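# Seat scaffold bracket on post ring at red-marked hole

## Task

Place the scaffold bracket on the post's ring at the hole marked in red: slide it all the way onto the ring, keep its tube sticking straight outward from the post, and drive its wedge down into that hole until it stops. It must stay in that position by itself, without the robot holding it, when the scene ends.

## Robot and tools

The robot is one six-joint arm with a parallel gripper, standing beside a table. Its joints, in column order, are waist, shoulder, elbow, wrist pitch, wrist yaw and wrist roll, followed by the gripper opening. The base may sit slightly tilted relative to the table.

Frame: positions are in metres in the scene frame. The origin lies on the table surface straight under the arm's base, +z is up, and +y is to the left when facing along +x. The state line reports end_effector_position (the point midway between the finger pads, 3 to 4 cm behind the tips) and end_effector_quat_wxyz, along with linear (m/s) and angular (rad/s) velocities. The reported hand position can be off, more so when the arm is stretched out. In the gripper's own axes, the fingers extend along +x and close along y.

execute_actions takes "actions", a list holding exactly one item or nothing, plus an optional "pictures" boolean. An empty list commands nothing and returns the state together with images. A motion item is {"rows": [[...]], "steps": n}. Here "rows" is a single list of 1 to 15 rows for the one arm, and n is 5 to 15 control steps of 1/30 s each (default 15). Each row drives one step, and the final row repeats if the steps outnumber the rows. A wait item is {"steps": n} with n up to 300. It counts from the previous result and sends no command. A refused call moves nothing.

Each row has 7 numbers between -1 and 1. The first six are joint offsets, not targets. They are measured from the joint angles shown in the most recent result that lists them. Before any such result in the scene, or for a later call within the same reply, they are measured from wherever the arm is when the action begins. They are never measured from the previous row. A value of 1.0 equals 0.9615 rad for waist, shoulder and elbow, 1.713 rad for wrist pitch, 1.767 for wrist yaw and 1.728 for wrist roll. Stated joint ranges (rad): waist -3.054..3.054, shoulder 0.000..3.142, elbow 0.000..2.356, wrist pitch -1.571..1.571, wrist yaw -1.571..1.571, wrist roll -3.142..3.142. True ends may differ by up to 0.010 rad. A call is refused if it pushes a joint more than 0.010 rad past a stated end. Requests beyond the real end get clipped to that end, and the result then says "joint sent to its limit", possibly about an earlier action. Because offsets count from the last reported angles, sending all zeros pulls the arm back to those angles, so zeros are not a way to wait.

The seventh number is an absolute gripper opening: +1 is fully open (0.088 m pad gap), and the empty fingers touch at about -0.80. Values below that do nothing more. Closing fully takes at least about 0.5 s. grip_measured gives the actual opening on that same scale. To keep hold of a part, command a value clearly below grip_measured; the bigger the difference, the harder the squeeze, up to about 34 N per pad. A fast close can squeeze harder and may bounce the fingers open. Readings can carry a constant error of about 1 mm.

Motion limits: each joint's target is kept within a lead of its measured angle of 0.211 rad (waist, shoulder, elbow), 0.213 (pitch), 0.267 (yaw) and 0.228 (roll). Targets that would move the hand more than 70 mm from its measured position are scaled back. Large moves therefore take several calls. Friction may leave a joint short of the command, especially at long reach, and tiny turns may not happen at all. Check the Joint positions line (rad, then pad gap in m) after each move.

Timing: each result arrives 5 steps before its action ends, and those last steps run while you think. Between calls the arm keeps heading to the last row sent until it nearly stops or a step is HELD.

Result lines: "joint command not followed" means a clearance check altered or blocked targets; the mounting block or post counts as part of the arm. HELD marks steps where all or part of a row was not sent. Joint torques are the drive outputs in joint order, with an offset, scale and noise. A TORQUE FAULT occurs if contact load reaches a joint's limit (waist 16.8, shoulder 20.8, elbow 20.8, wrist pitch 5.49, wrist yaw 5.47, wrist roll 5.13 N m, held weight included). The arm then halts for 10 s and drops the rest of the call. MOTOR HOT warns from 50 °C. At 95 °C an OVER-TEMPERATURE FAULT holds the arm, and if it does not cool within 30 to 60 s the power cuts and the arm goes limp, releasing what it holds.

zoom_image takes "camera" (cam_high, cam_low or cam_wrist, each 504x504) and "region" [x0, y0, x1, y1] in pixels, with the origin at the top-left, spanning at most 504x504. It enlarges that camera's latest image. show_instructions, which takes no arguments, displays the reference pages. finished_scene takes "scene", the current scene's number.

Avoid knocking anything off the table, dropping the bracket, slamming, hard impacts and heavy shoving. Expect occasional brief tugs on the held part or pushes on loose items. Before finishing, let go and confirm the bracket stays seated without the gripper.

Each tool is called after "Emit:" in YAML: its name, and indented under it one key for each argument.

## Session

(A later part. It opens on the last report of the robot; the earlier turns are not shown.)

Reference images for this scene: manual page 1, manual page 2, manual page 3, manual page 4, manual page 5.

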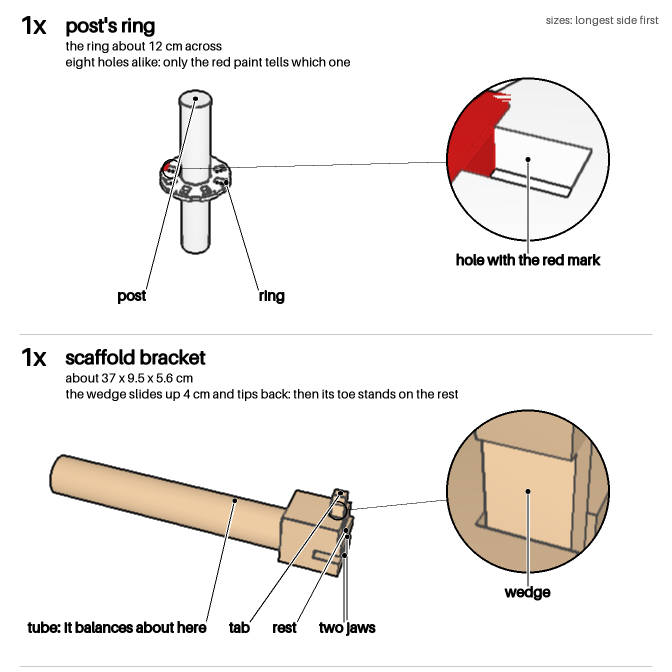

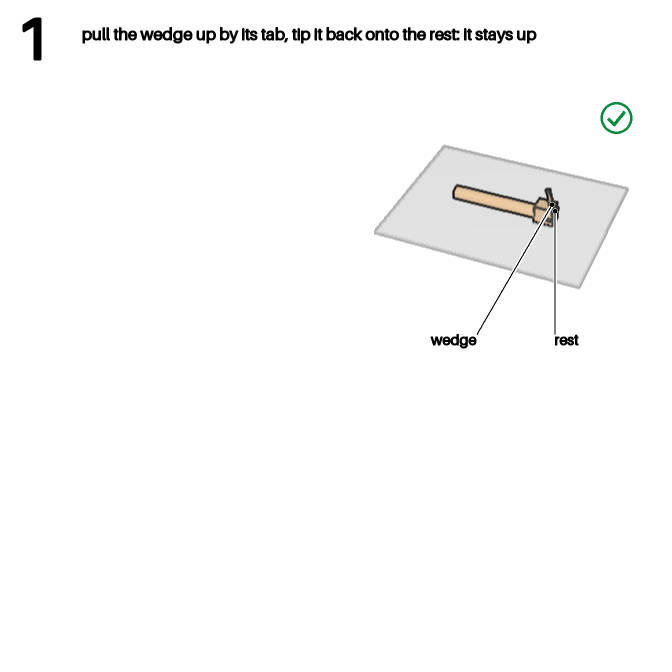

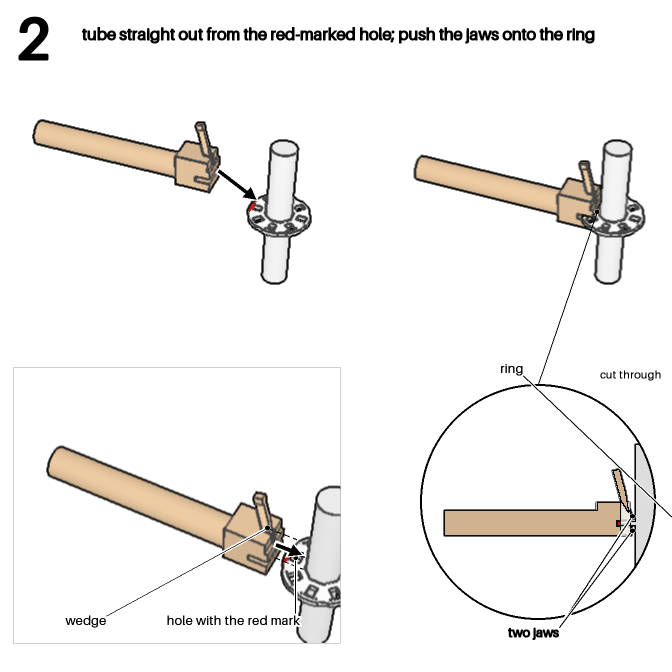

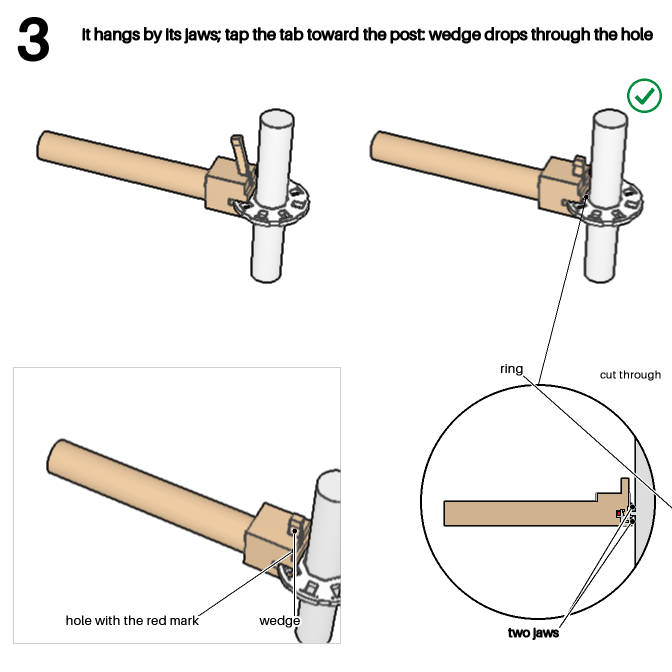

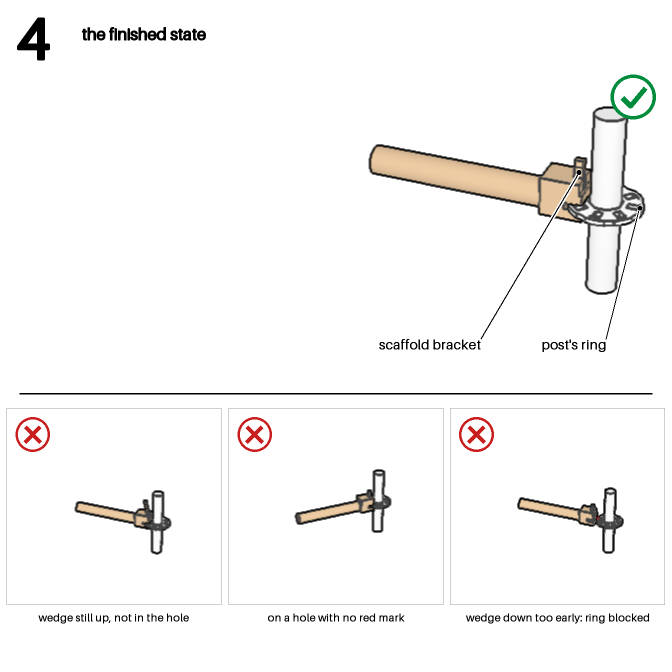

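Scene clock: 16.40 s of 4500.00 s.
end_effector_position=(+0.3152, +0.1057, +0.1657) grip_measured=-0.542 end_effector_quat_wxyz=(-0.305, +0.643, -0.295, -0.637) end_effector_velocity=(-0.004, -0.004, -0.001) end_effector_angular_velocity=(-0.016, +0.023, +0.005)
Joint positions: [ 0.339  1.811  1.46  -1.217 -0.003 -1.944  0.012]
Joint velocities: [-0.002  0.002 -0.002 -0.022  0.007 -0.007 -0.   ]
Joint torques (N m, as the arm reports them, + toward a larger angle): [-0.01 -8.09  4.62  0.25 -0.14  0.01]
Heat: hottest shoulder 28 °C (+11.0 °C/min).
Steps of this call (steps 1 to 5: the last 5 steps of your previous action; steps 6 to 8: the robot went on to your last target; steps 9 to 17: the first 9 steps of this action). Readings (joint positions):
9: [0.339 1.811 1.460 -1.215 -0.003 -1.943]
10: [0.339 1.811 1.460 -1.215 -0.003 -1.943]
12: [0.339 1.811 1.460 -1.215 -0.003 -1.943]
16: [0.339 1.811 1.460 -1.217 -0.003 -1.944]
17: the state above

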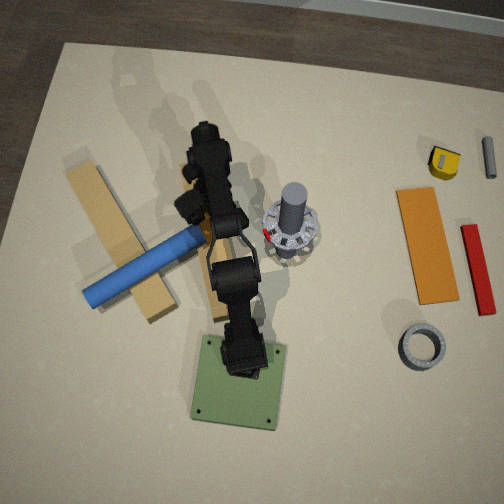

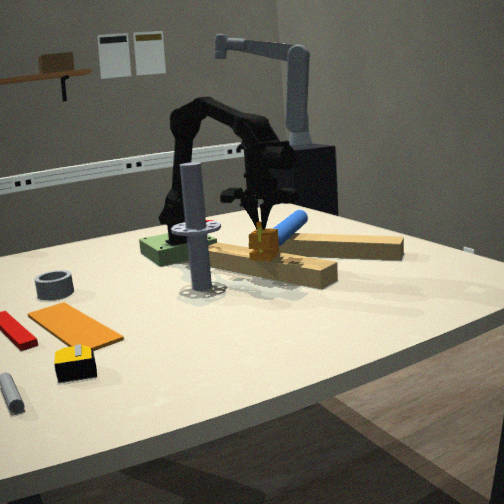

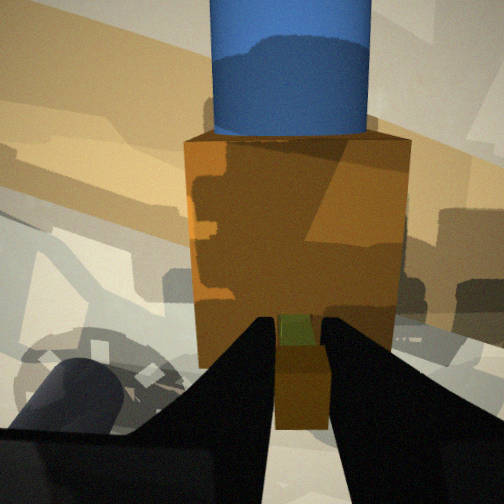

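Emit:
execute_actions:
  actions:
    - {"rows": [[0,0,0.015,-0.009,0,0,-0.9],[0,0,0.03,-0.018,0,0,-0.9],[0,0,0.05,-0.028,0,0,-0.9],[0,0,0.07,-0.039,0,0,-0.9],[0,0,0.09,-0.05,0,0,-0.9],[0,0,0.11,-0.062,0,0,-0.9],[0,0,0.13,-0.073,0,0,-0.9],[0,0,0.15,-0.084,0,0,-0.9],[0,0,0.165,-0.092,0,0,-0.9],[0,0,0.175,-0.098,0,0,-0.9]], "steps": 15}

Emit:
execute_actions:
  actions:
    - {"steps": 8}
  pictures: true

Emit:
zoom_image:
  camera: "cam_low"
  region: [200, 160, 320, 280]

Scene clock: 17.00 s of 4500.00 s.
end_effector_position=(+0.3141, +0.1052, +0.1963) grip_measured=-0.543 end_effector_quat_wxyz=(-0.301, +0.641, -0.298, -0.640) end_effector_velocity=(-0.005, +0.000, +0.111) end_effector_angular_velocity=(+0.005, +0.009, +0.010)
Joint positions: [ 0.339  1.812  1.582 -1.35  -0.003 -1.945  0.012]
Joint velocities: [ 0.002 -0.002  0.437 -0.447 -0.007 -0.007 -0.   ]
Joint torques (N m, as the arm reports them, + toward a larger angle): [ 0.   -8.17  5.5   0.43 -0.14  0.02]
Heat: hottest shoulder 28 °C (+10.6 °C/min).
Steps of this call (steps 1 to 5: the last 5 steps of your previous action; steps 6 to 8: the robot went on to your last target; steps 9 to 18: the first 10 steps of this action). Readings (joint positions):
9: [0.339 1.811 1.460 -1.218 -0.003 -1.945]
10: [0.339 1.811 1.464 -1.222 -0.003 -1.945]
12: [0.339 1.811 1.482 -1.245 -0.003 -1.944]
16: [0.339 1.812 1.550 -1.317 -0.003 -1.945]
18: the state above

Scene clock: 17.27 s of 4500.00 s.
end_effector_position=(+0.3140, +0.1053, +0.2047) grip_measured=-0.543 end_effector_quat_wxyz=(-0.301, +0.641, -0.297, -0.640) end_effector_velocity=(-0.002, -0.002, +0.006) end_effector_angular_velocity=(+0.003, +0.014, +0.000)
Joint positions: [ 0.34   1.812  1.615 -1.382 -0.003 -1.945  0.012]
Joint velocities: [-0.007  0.002  0.027 -0.037 -0.007 -0.007 -0.   ]
Joint torques (N m, as the arm reports them, + toward a larger angle): [-0.1  -8.2   5.49  0.38 -0.14  0.03]
Heat: hottest shoulder 28 °C (+10.4 °C/min).
Kept back: nothing.
Steps of this call (steps 1 to 5: the last 5 steps of your previous action; steps 6 to 8: the robot went on to your last target). Readings (joint positions):
1: [0.339 1.811 1.595 -1.363 -0.003 -1.945]
2: [0.339 1.812 1.603 -1.372 -0.003 -1.945]
4: [0.340 1.812 1.612 -1.379 -0.003 -1.945]
8: the state above

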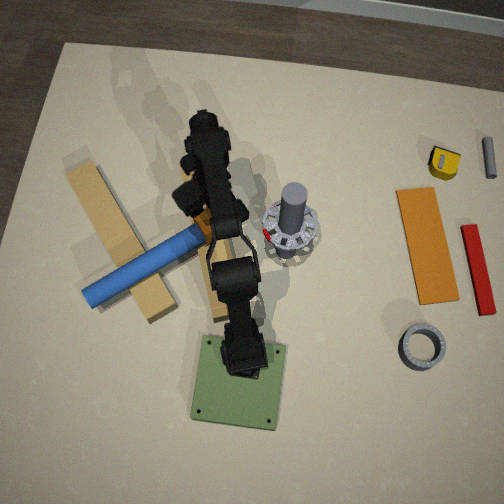

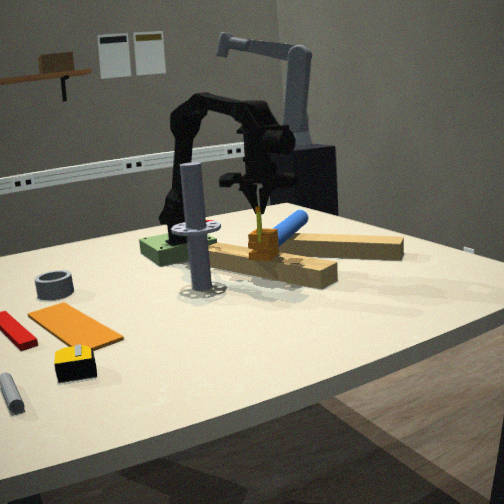

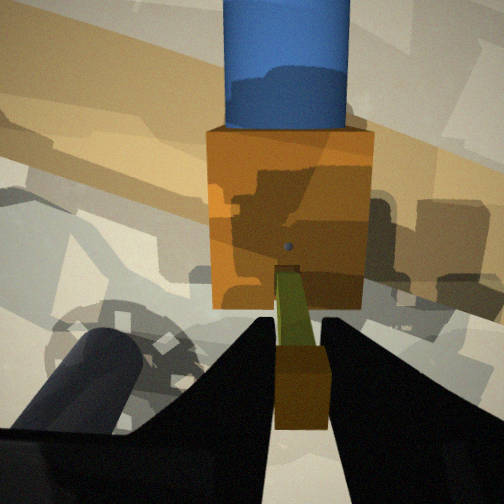

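Region (200, 160, 320, 280) of cam_low's 504x504 image, scaled by 4.200, with more detail than that image has.

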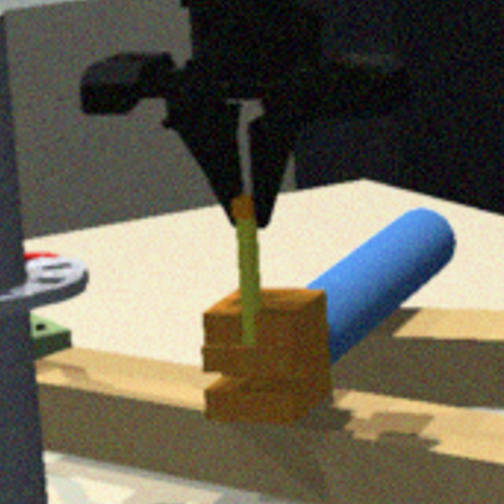

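Emit:
execute_actions:
  actions:
    - {"rows": [[0,0,0.013,-0.007,0,0,-0.9],[0,0,0.013,-0.007,0,0,-0.9],[0,0,0.013,-0.007,0,0,-0.9],[0.01,-0.005,0.007,-0.006,0,0.006,-0.9],[0.02,-0.01,0.001,-0.006,0,0.011,-0.9],[0.03,-0.015,-0.005,-0.005,0,0.017,-0.9],[0.04,-0.02,-0.011,-0.004,0,0.022,-0.9],[0.05,-0.024,-0.017,-0.003,0,0.027,-0.9],[0.058,-0.028,-0.023,-0.003,0,0.032,-0.9]], "steps": 15}

Emit:
execute_actions:
  actions:
    - {"steps": 8}
  pictures: true

Emit:
zoom_image:
  camera: "cam_low"
  region: [200, 160, 320, 280]

Scene clock: 18.03 s of 4500.00 s.
end_effector_position=(+0.3083, +0.1130, +0.2061) grip_measured=-0.544 end_effector_quat_wxyz=(-0.302, +0.642, -0.303, -0.637) end_effector_velocity=(-0.055, +0.069, -0.003) end_effector_angular_velocity=(+0.020, +0.045, +0.083)
Joint positions: [ 0.371  1.802  1.609 -1.387  0.006 -1.904  0.012]
Joint velocities: [ 0.237 -0.081 -0.11  -0.007 -0.037  0.154 -0.   ]
Joint torques (N m, as the arm reports them, + toward a larger angle): [ 0.57 -9.35  3.82  0.32 -0.5   0.  ]
Heat: hottest shoulder 28 °C (+10.0 °C/min).
Steps of this call (steps 1 to 13: the robot went on to your last target; steps 14 to 23: the first 10 steps of this action). Readings (joint positions):
14: [0.340 1.812 1.618 -1.384 -0.003 -1.946]
15: [0.340 1.812 1.618 -1.385 -0.003 -1.946]
17: [0.340 1.812 1.619 -1.386 -0.003 -1.946]
21: [0.356 1.808 1.616 -1.387 0.007 -1.921]
23: the state above

Scene clock: 18.30 s of 4500.00 s.
end_effector_position=(+0.3042, +0.1186, +0.2061) grip_measured=-0.544 end_effector_quat_wxyz=(-0.299, +0.642, -0.300, -0.639) end_effector_velocity=(+0.001, -0.002, -0.001) end_effector_angular_velocity=(-0.006, -0.005, -0.010)
Joint positions: [ 0.39   1.796  1.602 -1.387  0.003 -1.894  0.012]
Joint velocities: [-0.002 -0.002 -0.007  0.007  0.007  0.007 -0.   ]
Joint torques (N m, as the arm reports them, + toward a larger angle): [ 0.41 -9.36  3.85  0.39 -0.41  0.09]
Heat: hottest shoulder 28 °C (+9.8 °C/min).
Kept back: nothing.
Steps of this call (steps 1 to 5: the last 5 steps of your previous action; steps 6 to 8: the robot went on to your last target). Readings (joint positions):
1: [0.379 1.800 1.606 -1.387 0.005 -1.900]
2: [0.384 1.798 1.605 -1.387 0.004 -1.897]
4: [0.390 1.797 1.603 -1.387 0.003 -1.894]
8: the state above

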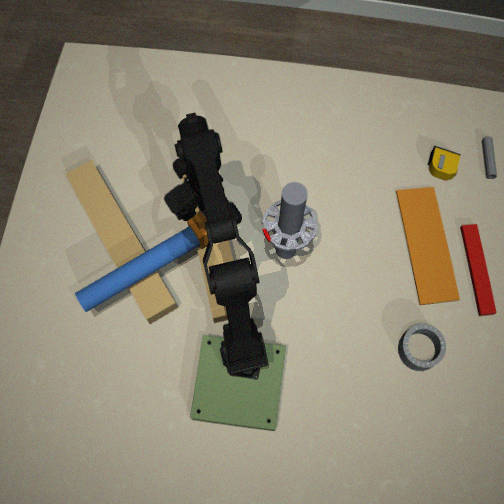

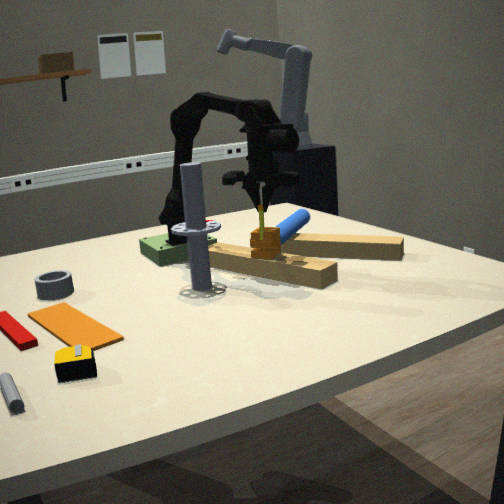

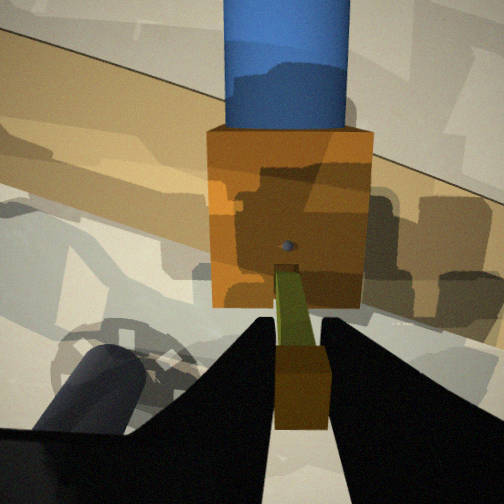

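Region (200, 160, 320, 280) of cam_low's 504x504 image, scaled by 4.200, with more detail than that image has.

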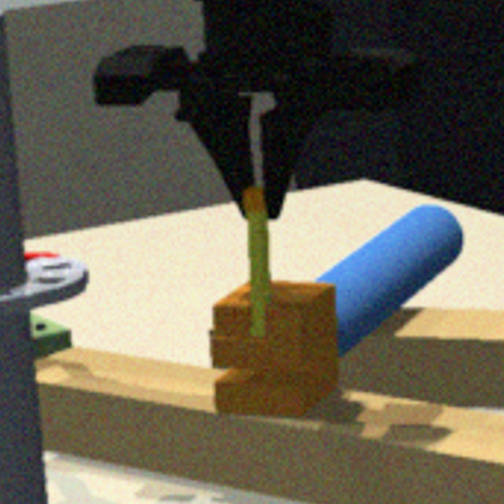

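Emit:
execute_actions:
  actions:
    - {"rows": [[0,0,0.006,0,0,0,-0.6],[0,0,0.006,0,0,0,-0.6],[0,0,0.006,0,0,0,-0.6],[0.01,-0.005,0.0,0,0,0.006,-0.6],[0.02,-0.01,-0.006,0.001,0,0.011,-0.6],[0.03,-0.015,-0.012,0.002,0,0.017,-0.6],[0.04,-0.02,-0.018,0.003,0,0.022,-0.6],[0.05,-0.024,-0.024,0.004,0,0.027,-0.6],[0.058,-0.028,-0.03,0.004,0,0.032,-0.6]], "steps": 15}

Emit:
execute_actions:
  actions:
    - {"steps": 8}
  pictures: true

Emit:
zoom_image:
  camera: "cam_low"
  region: [200, 160, 320, 280]

Scene clock: 19.30 s of 4500.00 s.
end_effector_position=(+0.2988, +0.1264, +0.2058) grip_measured=-0.544 end_effector_quat_wxyz=(-0.300, +0.644, -0.304, -0.635) end_effector_velocity=(-0.053, +0.066, -0.001) end_effector_angular_velocity=(+0.028, +0.023, +0.049)
Joint positions: [ 0.423  1.786  1.588 -1.382  0.013 -1.853  0.012]
Joint velocities: [ 0.232 -0.081 -0.1    0.007 -0.037  0.183  0.   ]
Joint torques (N m, as the arm reports them, + toward a larger angle): [ 0.58 -9.19  3.88  0.41 -0.52  0.  ]
Heat: hottest shoulder 28 °C (+9.3 °C/min).
Steps of this call (steps 1 to 20: the robot went on to your last target; steps 21 to 30: the first 10 steps of this action). Readings (joint positions):
21: [0.391 1.796 1.601 -1.387 0.003 -1.894]
22: [0.391 1.796 1.601 -1.387 0.003 -1.894]
24: [0.391 1.796 1.601 -1.387 0.004 -1.894]
28: [0.407 1.792 1.596 -1.385 0.013 -1.870]
30: the state above

Scene clock: 19.57 s of 4500.00 s.
end_effector_position=(+0.2950, +0.1314, +0.2058) grip_measured=-0.544 end_effector_quat_wxyz=(-0.298, +0.644, -0.301, -0.636) end_effector_velocity=(-0.002, -0.001, +0.000) end_effector_angular_velocity=(+0.004, +0.010, +0.005)
Joint positions: [ 0.441  1.78   1.581 -1.381  0.011 -1.842  0.012]
Joint velocities: [-0.002 -0.002 -0.002 -0.007 -0.007 -0.007 -0.   ]
Joint torques (N m, as the arm reports them, + toward a larger angle): [ 0.47 -9.23  3.81  0.42 -0.43  0.09]
Heat: hottest shoulder 28 °C (+9.2 °C/min).
Kept back: nothing.
Steps of this call (steps 1 to 5: the last 5 steps of your previous action; steps 6 to 8: the robot went on to your last target). Readings (joint positions):
1: [0.430 1.784 1.586 -1.381 0.012 -1.848]
2: [0.435 1.783 1.584 -1.381 0.011 -1.845]
4: [0.440 1.781 1.582 -1.381 0.011 -1.842]
8: the state above

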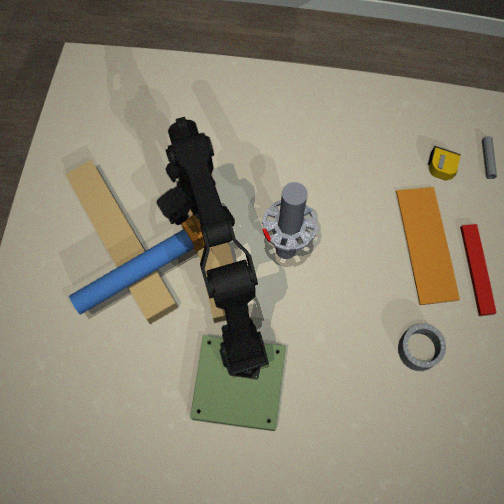

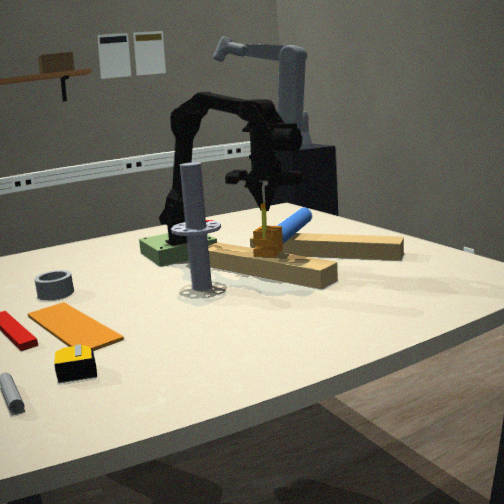

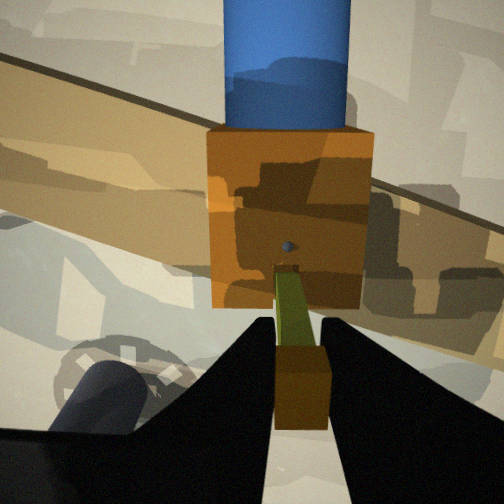

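Region (200, 160, 320, 280) of cam_low's 504x504 image, scaled by 4.200, with more detail than that image has.

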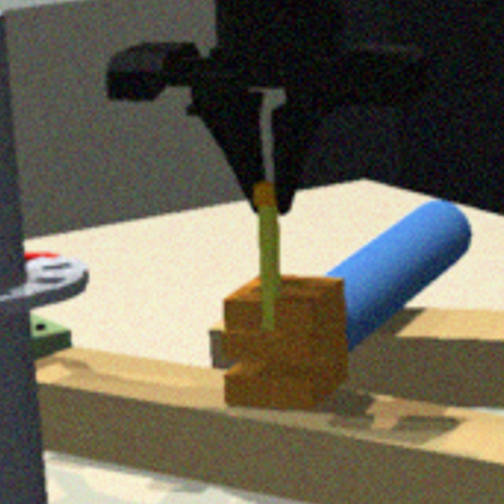

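Emit:
execute_actions:
  actions:
    - {"rows": [[0,0,0.01,-0.006,0,0,-0.8],[0,0,0.02,-0.012,0,0,-0.8],[0,0,0.03,-0.017,0,0,-0.8],[0,0,0.035,-0.02,0,0,-0.8]], "steps": 12}
  pictures: true

Emit:
zoom_image:
  camera: "cam_low"
  region: [200, 160, 320, 280]

Scene clock: 20.20 s of 4500.00 s.
end_effector_position=(+0.2933, +0.1313, +0.2101) grip_measured=-0.544 end_effector_quat_wxyz=(-0.299, +0.641, -0.304, -0.638) end_effector_velocity=(-0.005, +0.003, +0.019) end_effector_angular_velocity=(+0.030, +0.022, +0.005)
Joint positions: [ 0.441  1.781  1.599 -1.404  0.008 -1.837  0.012]
Joint velocities: [-0.002 -0.002  0.071 -0.081 -0.037 -0.007 -0.   ]
Joint torques (N m, as the arm reports them, + toward a larger angle): [-0.04 -7.95  5.41  0.    0.02 -0.15]
Heat: hottest shoulder 29 °C (+11.9 °C/min).
Steps of this call (steps 1 to 12: the robot went on to your last target; steps 13 to 19: the first 7 steps of this action). Readings (joint positions):
13: [0.441 1.780 1.581 -1.381 0.011 -1.842]
14: [0.441 1.780 1.582 -1.381 0.011 -1.842]
16: [0.441 1.780 1.589 -1.391 0.010 -1.838]
19: the state above

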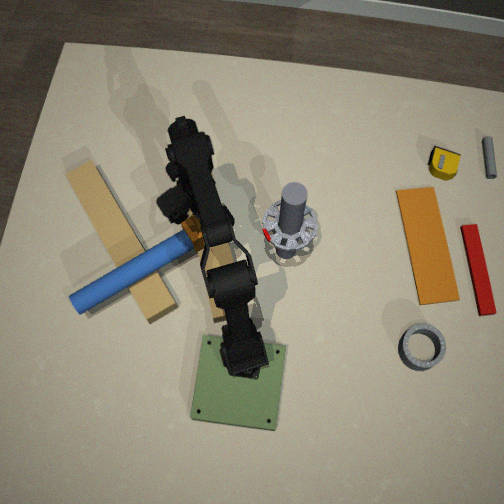

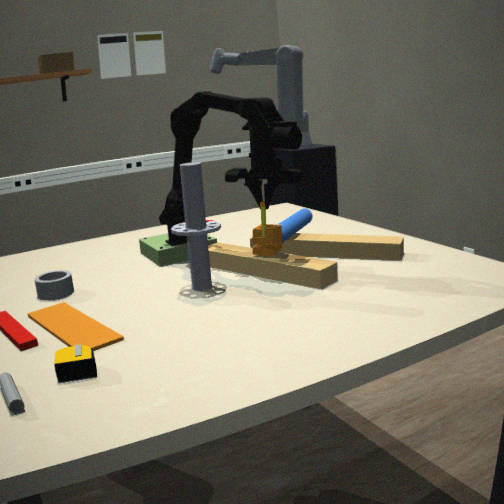

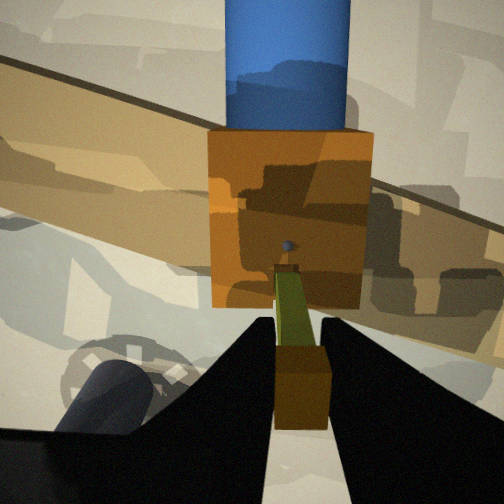

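Region (200, 160, 320, 280) of cam_low's 504x504 image, scaled by 4.200, with more detail than that image has.

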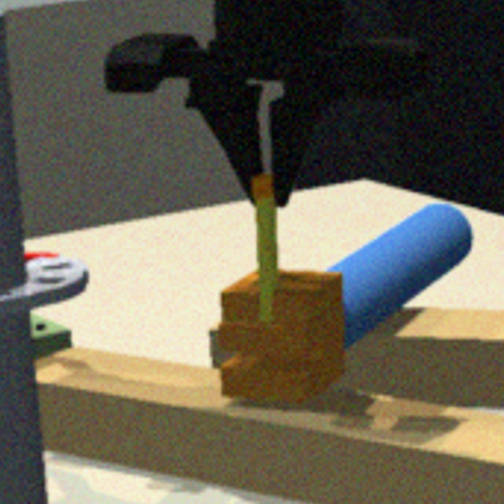

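Emit:
execute_actions:
  actions:
    - {"rows": [[0,0,-0.006,0.003,0,0,-0.8],[0,0,-0.012,0.007,0,0,-0.8],[0,0,-0.014,0.008,0,0,-0.7],[0,0,-0.014,0.008,0,0,-0.6],[0,0,-0.014,0.008,0,0,-0.575]], "steps": 10}

Emit:
execute_actions:
  actions:
    - {"rows": [[0.01,-0.005,-0.006,0,0,0.006,-0.575],[0.02,-0.01,-0.012,0.001,0,0.011,-0.575],[0.03,-0.015,-0.018,0.002,0,0.017,-0.575],[0.04,-0.02,-0.024,0.003,0,0.022,-0.575],[0.045,-0.022,-0.027,0.003,0,0.025,-0.575]], "steps": 12}
  pictures: true

Emit:
zoom_image:
  camera: "cam_low"
  region: [200, 160, 320, 280]

Scene clock: 21.00 s of 4500.00 s.
end_effector_position=(+0.2939, +0.1311, +0.2088) grip_measured=-0.544 end_effector_quat_wxyz=(-0.299, +0.642, -0.304, -0.637) end_effector_velocity=(-0.000, -0.004, -0.020) end_effector_angular_velocity=(-0.012, +0.008, +0.015)
Joint positions: [ 0.441  1.781  1.594 -1.398  0.01  -1.837  0.012]
Joint velocities: [-0.007 -0.002 -0.081  0.066  0.007 -0.022  0.   ]
Joint torques (N m, as the arm reports them, + toward a larger angle): [ 0.   -7.91  4.35  0.55 -0.24 -0.03]
Heat: hottest shoulder 29 °C (+11.4 °C/min).
Steps of this call (steps 1 to 5: the last 5 steps of your previous action; steps 6 to 15: the robot went on to your last target; steps 16 to 19: nothing new was sent; steps 20 to 24: the first 5 steps of this action). Readings (joint positions):
20: [0.441 1.781 1.603 -1.408 0.008 -1.837]
21: [0.441 1.781 1.602 -1.407 0.008 -1.837]
23: [0.441 1.781 1.597 -1.401 0.009 -1.837]
24: the state above

Scene clock: 21.40 s of 4500.00 s.
end_effector_position=(+0.2886, +0.1370, +0.2060) grip_measured=-0.543 end_effector_quat_wxyz=(-0.298, +0.643, -0.309, -0.634) end_effector_velocity=(-0.032, +0.041, +0.005) end_effector_angular_velocity=(+0.026, -0.008, +0.068)
Joint positions: [ 0.468  1.774  1.575 -1.389  0.018 -1.802  0.012]
Joint velocities: [ 0.149 -0.056 -0.046  0.007 -0.022  0.081 -0.   ]
Joint torques (N m, as the arm reports them, + toward a larger angle): [ 0.42 -9.11  3.8   0.44 -0.46  0.01]
Heat: hottest shoulder 29 °C (+11.2 °C/min).
Steps of this call (steps 1 to 5: the last 5 steps of your previous action; steps 6 to 12: the first 7 steps of this action, its rows measured from where the robot was after step 5). Readings (joint positions):
5: [0.440 1.781 1.589 -1.394 0.010 -1.837]
6: [0.440 1.781 1.589 -1.394 0.010 -1.837]
7: [0.442 1.781 1.588 -1.394 0.012 -1.834]
9: [0.449 1.780 1.582 -1.392 0.016 -1.820]
12: the state above

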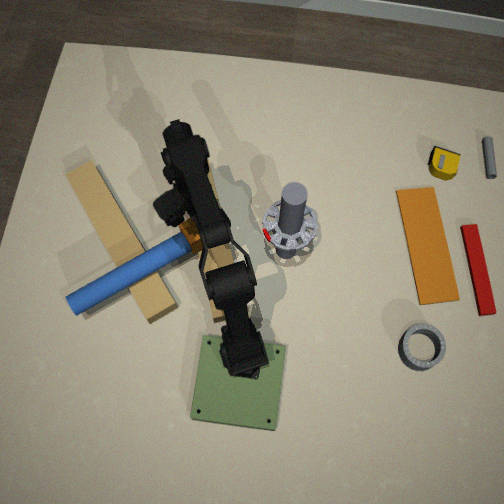

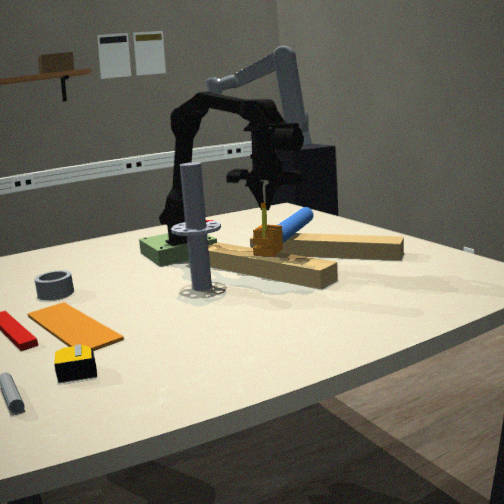

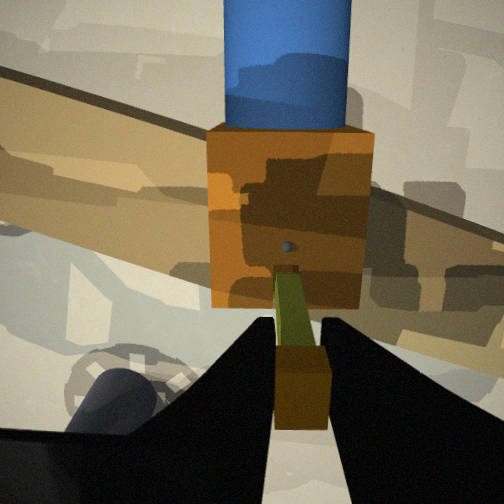

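Region (200, 160, 320, 280) of cam_low's 504x504 image, scaled by 4.200, with more detail than that image has.

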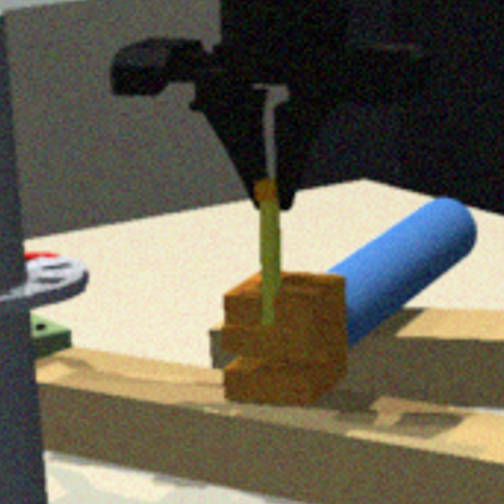

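Emit:
execute_actions:
  actions:
    - {"rows": [[0.012,-0.002,-0.006,0.003,0.011,0.007,-0.8],[0.024,-0.005,-0.012,0.005,0.021,0.013,-0.8],[0.036,-0.007,-0.018,0.008,0.032,0.02,-0.8],[0.047,-0.009,-0.025,0.011,0.043,0.026,-0.8],[0.059,-0.012,-0.031,0.014,0.053,0.033,-0.8],[0.071,-0.014,-0.037,0.016,0.064,0.04,-0.8],[0.083,-0.016,-0.043,0.019,0.075,0.046,-0.8],[0.095,-0.019,-0.049,0.022,0.085,0.053,-0.8],[0.107,-0.021,-0.055,0.025,0.096,0.059,-0.8],[0.119,-0.023,-0.061,0.027,0.107,0.066,-0.8],[0.131,-0.026,-0.067,0.03,0.117,0.073,-0.8],[0.142,-0.028,-0.074,0.033,0.128,0.079,-0.8],[0.154,-0.03,-0.08,0.036,0.139,0.086,-0.8],[0.166,-0.033,-0.086,0.038,0.149,0.092,-0.8],[0.178,-0.035,-0.092,0.041,0.16,0.099,-0.8]], "steps": 15}

Emit:
execute_actions:
  actions:
    - {"steps": 10}
  pictures: true

Emit:
zoom_image:
  camera: "cam_low"
  region: [200, 160, 320, 280]

Scene clock: 22.83 s of 4500.00 s.
end_effector_position=(+0.2839, +0.1458, +0.2018) grip_measured=-0.544 end_effector_quat_wxyz=(-0.272, +0.682, -0.329, -0.593) end_effector_velocity=(-0.016, +0.026, -0.014) end_effector_angular_velocity=(-0.435, -0.350, +0.022)
Joint positions: [ 0.559  1.763  1.539 -1.357  0.147 -1.718  0.012]
Joint velocities: [ 0.349 -0.056 -0.168  0.139  0.549  0.33  -0.   ]
Joint torques (N m, as the arm reports them, + toward a larger angle): [-0.48 -8.67  3.73  0.66  0.59  0.03]
Heat: hottest shoulder 29 °C (+10.5 °C/min).
Steps of this call (steps 1 to 5: the last 5 steps of your previous action; steps 6 to 15: the robot went on to your last target; steps 16 to 33: nothing new was sent; steps 34 to 43: the first 10 steps of this action). Readings (joint positions):
34: [0.478 1.771 1.571 -1.389 0.017 -1.796]
35: [0.480 1.771 1.571 -1.388 0.019 -1.794]
37: [0.493 1.771 1.567 -1.384 0.043 -1.780]
41: [0.536 1.767 1.550 -1.367 0.111 -1.739]
43: the state above

Scene clock: 23.17 s of 4500.00 s.
end_effector_position=(+0.2811, +0.1493, +0.1992) grip_measured=-0.544 end_effector_quat_wxyz=(-0.251, +0.721, -0.347, -0.544) end_effector_velocity=(-0.008, -0.002, -0.001) end_effector_angular_velocity=(-0.037, -0.012, -0.009)
Joint positions: [ 0.636  1.75   1.496 -1.325  0.283 -1.641  0.012]
Joint velocities: [ 0.027 -0.017 -0.032 -0.007  0.037  0.037 -0.   ]
Joint torques (N m, as the arm reports them, + toward a larger angle): [ 0.04 -8.73  3.89  0.79  0.62  0.16]
Heat: hottest shoulder 29 °C (+10.4 °C/min).
Kept back: nothing.
Steps of this call (steps 1 to 5: the last 5 steps of your previous action; steps 6 to 10: the robot went on to your last target). Readings (joint positions):
1: [0.571 1.762 1.533 -1.352 0.166 -1.707]
2: [0.582 1.760 1.527 -1.348 0.185 -1.696]
4: [0.605 1.756 1.515 -1.338 0.223 -1.673]
8: [0.633 1.751 1.499 -1.327 0.276 -1.645]
10: the state above

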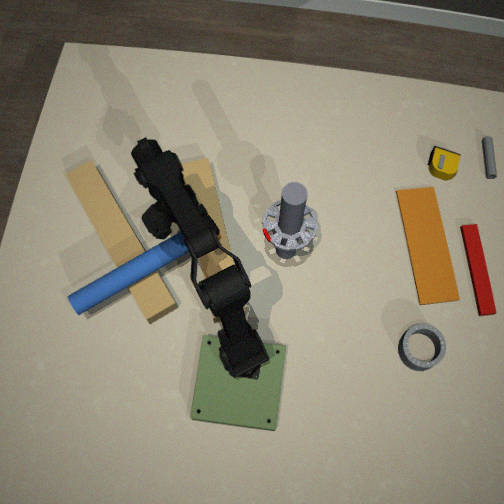

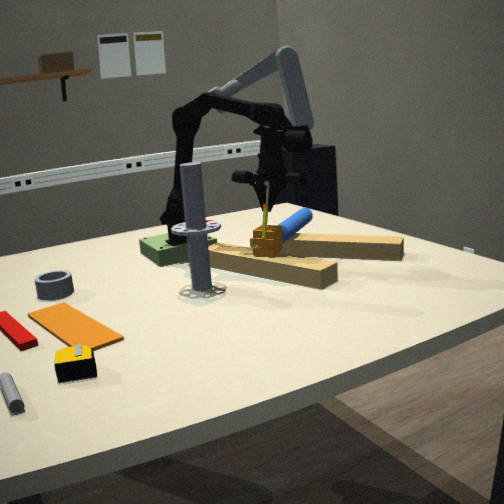

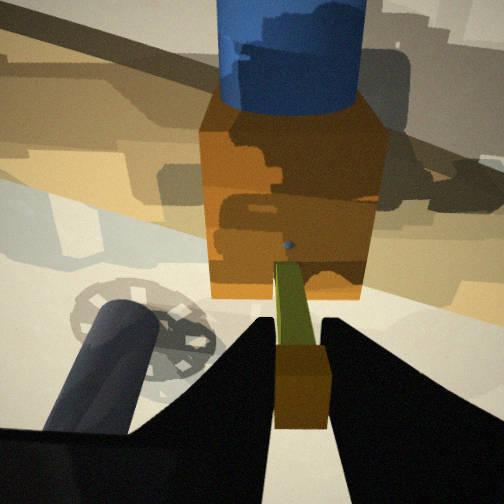

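Region (200, 160, 320, 280) of cam_low's 504x504 image, scaled by 4.200, with more detail than that image has.

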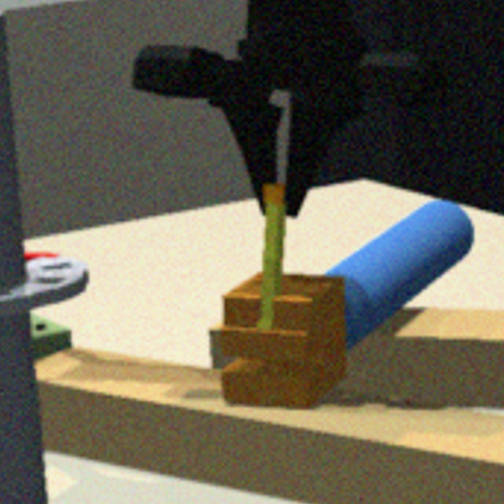

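Emit:
execute_actions:
  actions:
    - {"rows": [[0,0,0,0,0,0,-0.5],[0,0,0,0,0,0,-0.4],[0,0,0,0,0,0,-0.2],[0,0,0,0,0,0,0.0]], "steps": 12}

Emit:
execute_actions:
  actions:
    - {"rows": [[0,0,0.05,-0.03,0,0,0],[0,0,0.1,-0.06,0,0,0],[0,0,0.16,-0.09,0,0,0]], "steps": 14}
  pictures: true

Emit:
zoom_image:
  camera: "cam_low"
  region: [200, 160, 320, 280]

Scene clock: 23.60 s of 4500.00 s.
end_effector_position=(+0.2809, +0.1493, +0.1992) grip_measured=-0.101 end_effector_quat_wxyz=(-0.250, +0.723, -0.347, -0.543) end_effector_velocity=(-0.003, +0.001, -0.001) end_effector_angular_velocity=(+0.010, +0.024, +0.019)
Joint positions: [ 0.638  1.749  1.494 -1.324  0.287 -1.638  0.034]
Joint velocities: [-0.002 -0.002 -0.002 -0.007 -0.022 -0.022  0.065]
Joint torques (N m, as the arm reports them, + toward a larger angle): [-0.29 -7.65  4.68  0.4  -0.08 -0.09]
Heat: hottest shoulder 29 °C (+10.2 °C/min).
Steps of this call (steps 1 to 6: the robot went on to your last target; steps 7 to 13: the first 7 steps of this action). Readings (joint positions):
7: [0.639 1.749 1.494 -1.324 0.288 -1.637]
8: [0.639 1.749 1.494 -1.324 0.288 -1.637]
10: [0.638 1.749 1.494 -1.324 0.288 -1.637]
13: the state above

Scene clock: 24.07 s of 4500.00 s.
end_effector_position=(+0.2790, +0.1483, +0.2366) grip_measured=-0.001 end_effector_quat_wxyz=(-0.253, +0.723, -0.346, -0.542) end_effector_velocity=(-0.011, -0.008, +0.014) end_effector_angular_velocity=(-0.028, +0.051, +0.019)
Joint positions: [ 0.638  1.746  1.639 -1.466  0.286 -1.638  0.039]
Joint velocities: [-0.002 -0.002  0.056 -0.11  -0.007 -0.022  0.   ]
Joint torques (N m, as the arm reports them, + toward a larger angle): [-0.06 -7.16  4.79  0.25  0.07 -0.03]
Heat: hottest shoulder 29 °C (+10.0 °C/min).
Steps of this call (steps 1 to 5: the last 5 steps of your previous action; steps 6 to 14: the first 9 steps of this action, its rows measured from where the robot was after step 5). Readings (joint positions):
5: [0.638 1.749 1.494 -1.324 0.286 -1.638]
6: [0.638 1.749 1.500 -1.333 0.286 -1.638]
7: [0.638 1.752 1.516 -1.359 0.286 -1.639]
9: [0.638 1.756 1.571 -1.421 0.286 -1.638]
13: [0.638 1.746 1.636 -1.462 0.286 -1.638]
14: the state above

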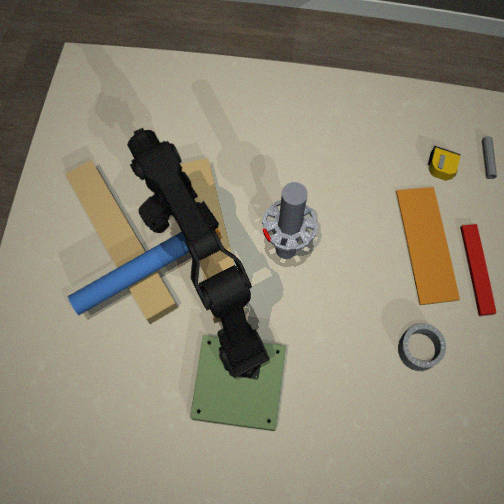

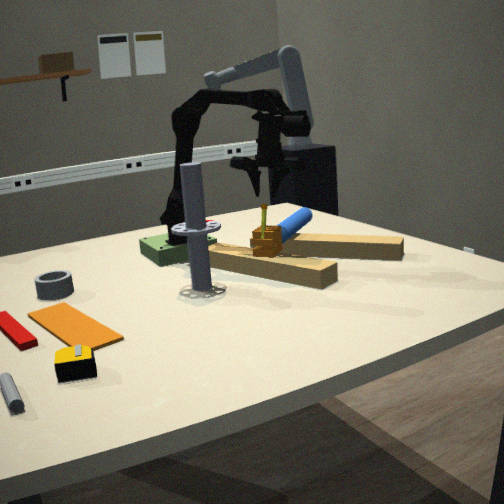

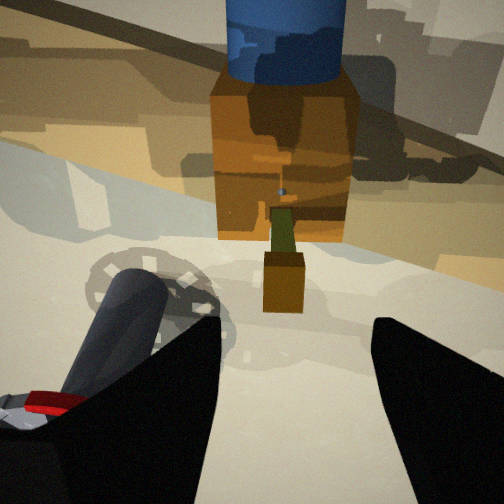

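Region (200, 160, 320, 280) of cam_low's 504x504 image, scaled by 4.200, with more detail than that image has.

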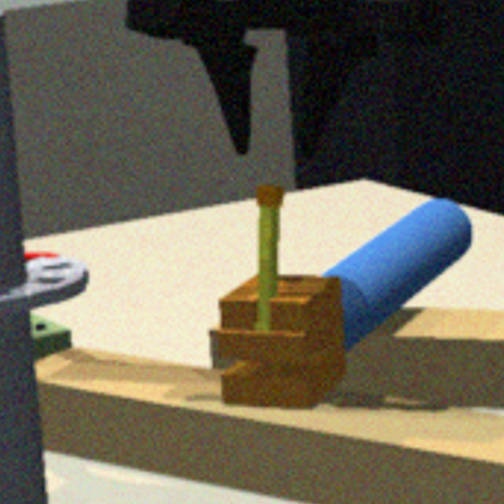

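Emit:
execute_actions:
  actions:
    - {"rows": [[0.05,0,0,0,-0.03,0.03,1],[0.1,0.005,-0.01,0.01,-0.06,0.06,1],[0.15,0.01,-0.03,0.02,-0.09,0.09,1],[0.2,0.02,-0.06,0.04,-0.12,0.11,1],[0.24,0.025,-0.09,0.06,-0.14,0.13,1],[0.279,0.03,-0.129,0.079,-0.162,0.147,1]], "steps": 15}

Emit:
execute_actions:
  actions:
    - {"steps": 10}
  pictures: true

Scene clock: 25.10 s of 4500.00 s.
end_effector_position=(+0.2028, +0.2467, +0.1964) grip_measured=+0.997 end_effector_quat_wxyz=(-0.287, +0.653, -0.294, -0.636) end_effector_velocity=(-0.100, +0.054, -0.116) end_effector_angular_velocity=(-0.088, +0.340, +0.051)
Joint positions: [ 0.906  1.77   1.534 -1.35   0.02  -1.406  0.088]
Joint velocities: [ 0.252  0.149 -0.276  0.139 -0.212  0.198  0.003]
Joint torques (N m, as the arm reports them, + toward a larger angle): [-2.23 -8.48  4.7   0.75 -0.07  0.05]
Heat: hottest shoulder 29 °C (+9.6 °C/min).
Steps of this call (steps 1 to 5: the last 5 steps of your previous action; steps 6 to 15: the robot went on to your last target; steps 16 to 21: nothing new was sent; steps 22 to 31: the first 10 steps of this action). Readings (joint positions):
22: [0.641 1.746 1.641 -1.475 0.280 -1.628]
23: [0.652 1.746 1.641 -1.474 0.259 -1.603]
25: [0.709 1.746 1.629 -1.444 0.184 -1.535]
29: [0.870 1.757 1.559 -1.364 0.044 -1.427]
31: the state above

Scene clock: 25.43 s of 4500.00 s.
end_effector_position=(+0.2013, +0.2493, +0.1916) grip_measured=+1.000 end_effector_quat_wxyz=(-0.293, +0.645, -0.299, -0.639) end_effector_velocity=(-0.003, -0.000, +0.000) end_effector_angular_velocity=(+0.008, +0.022, -0.010)
Joint positions: [ 0.907  1.775  1.521 -1.334  0.003 -1.387  0.088]
Joint velocities: [-0.002 -0.002 -0.002 -0.007 -0.022  0.007  0.   ]
Joint torques (N m, as the arm reports them, + toward a larger angle): [-0.28 -7.93  4.04  0.67 -0.25  0.07]
Heat: hottest shoulder 29 °C (+9.4 °C/min).
Kept back: nothing.
Steps of this call (steps 1 to 5: the last 5 steps of your previous action; steps 6 to 10: the robot went on to your last target). Readings (joint positions):
1: [0.911 1.774 1.527 -1.345 0.014 -1.400]
2: [0.912 1.775 1.523 -1.342 0.012 -1.396]
4: [0.909 1.775 1.521 -1.338 0.008 -1.391]
8: [0.907 1.775 1.521 -1.335 0.004 -1.387]
10: the state above

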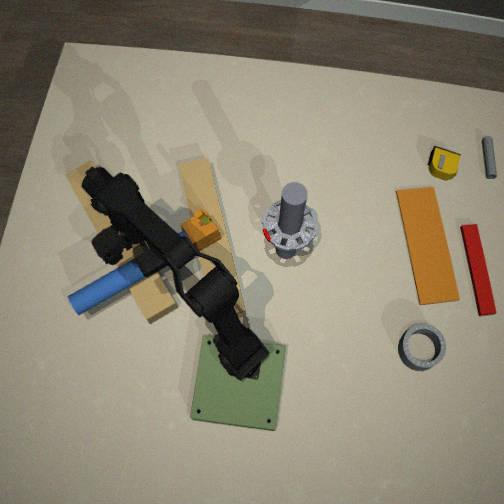

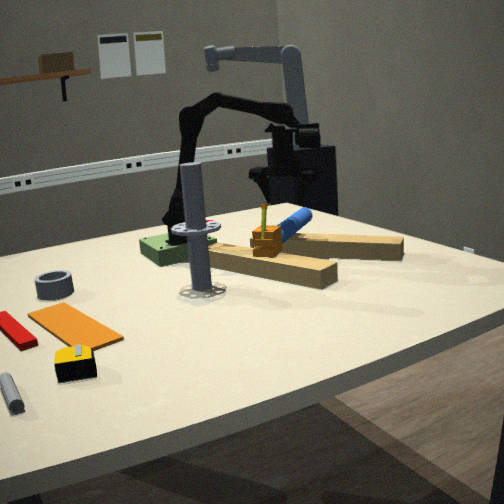

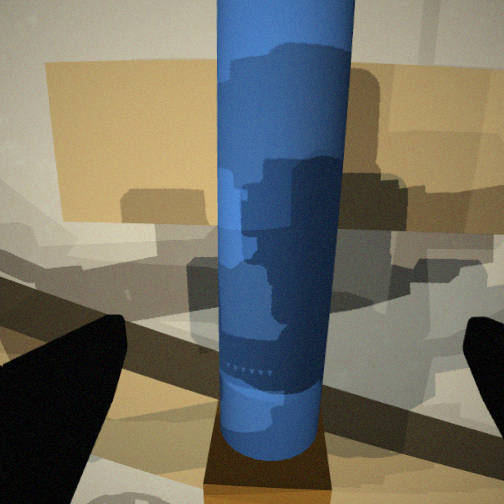

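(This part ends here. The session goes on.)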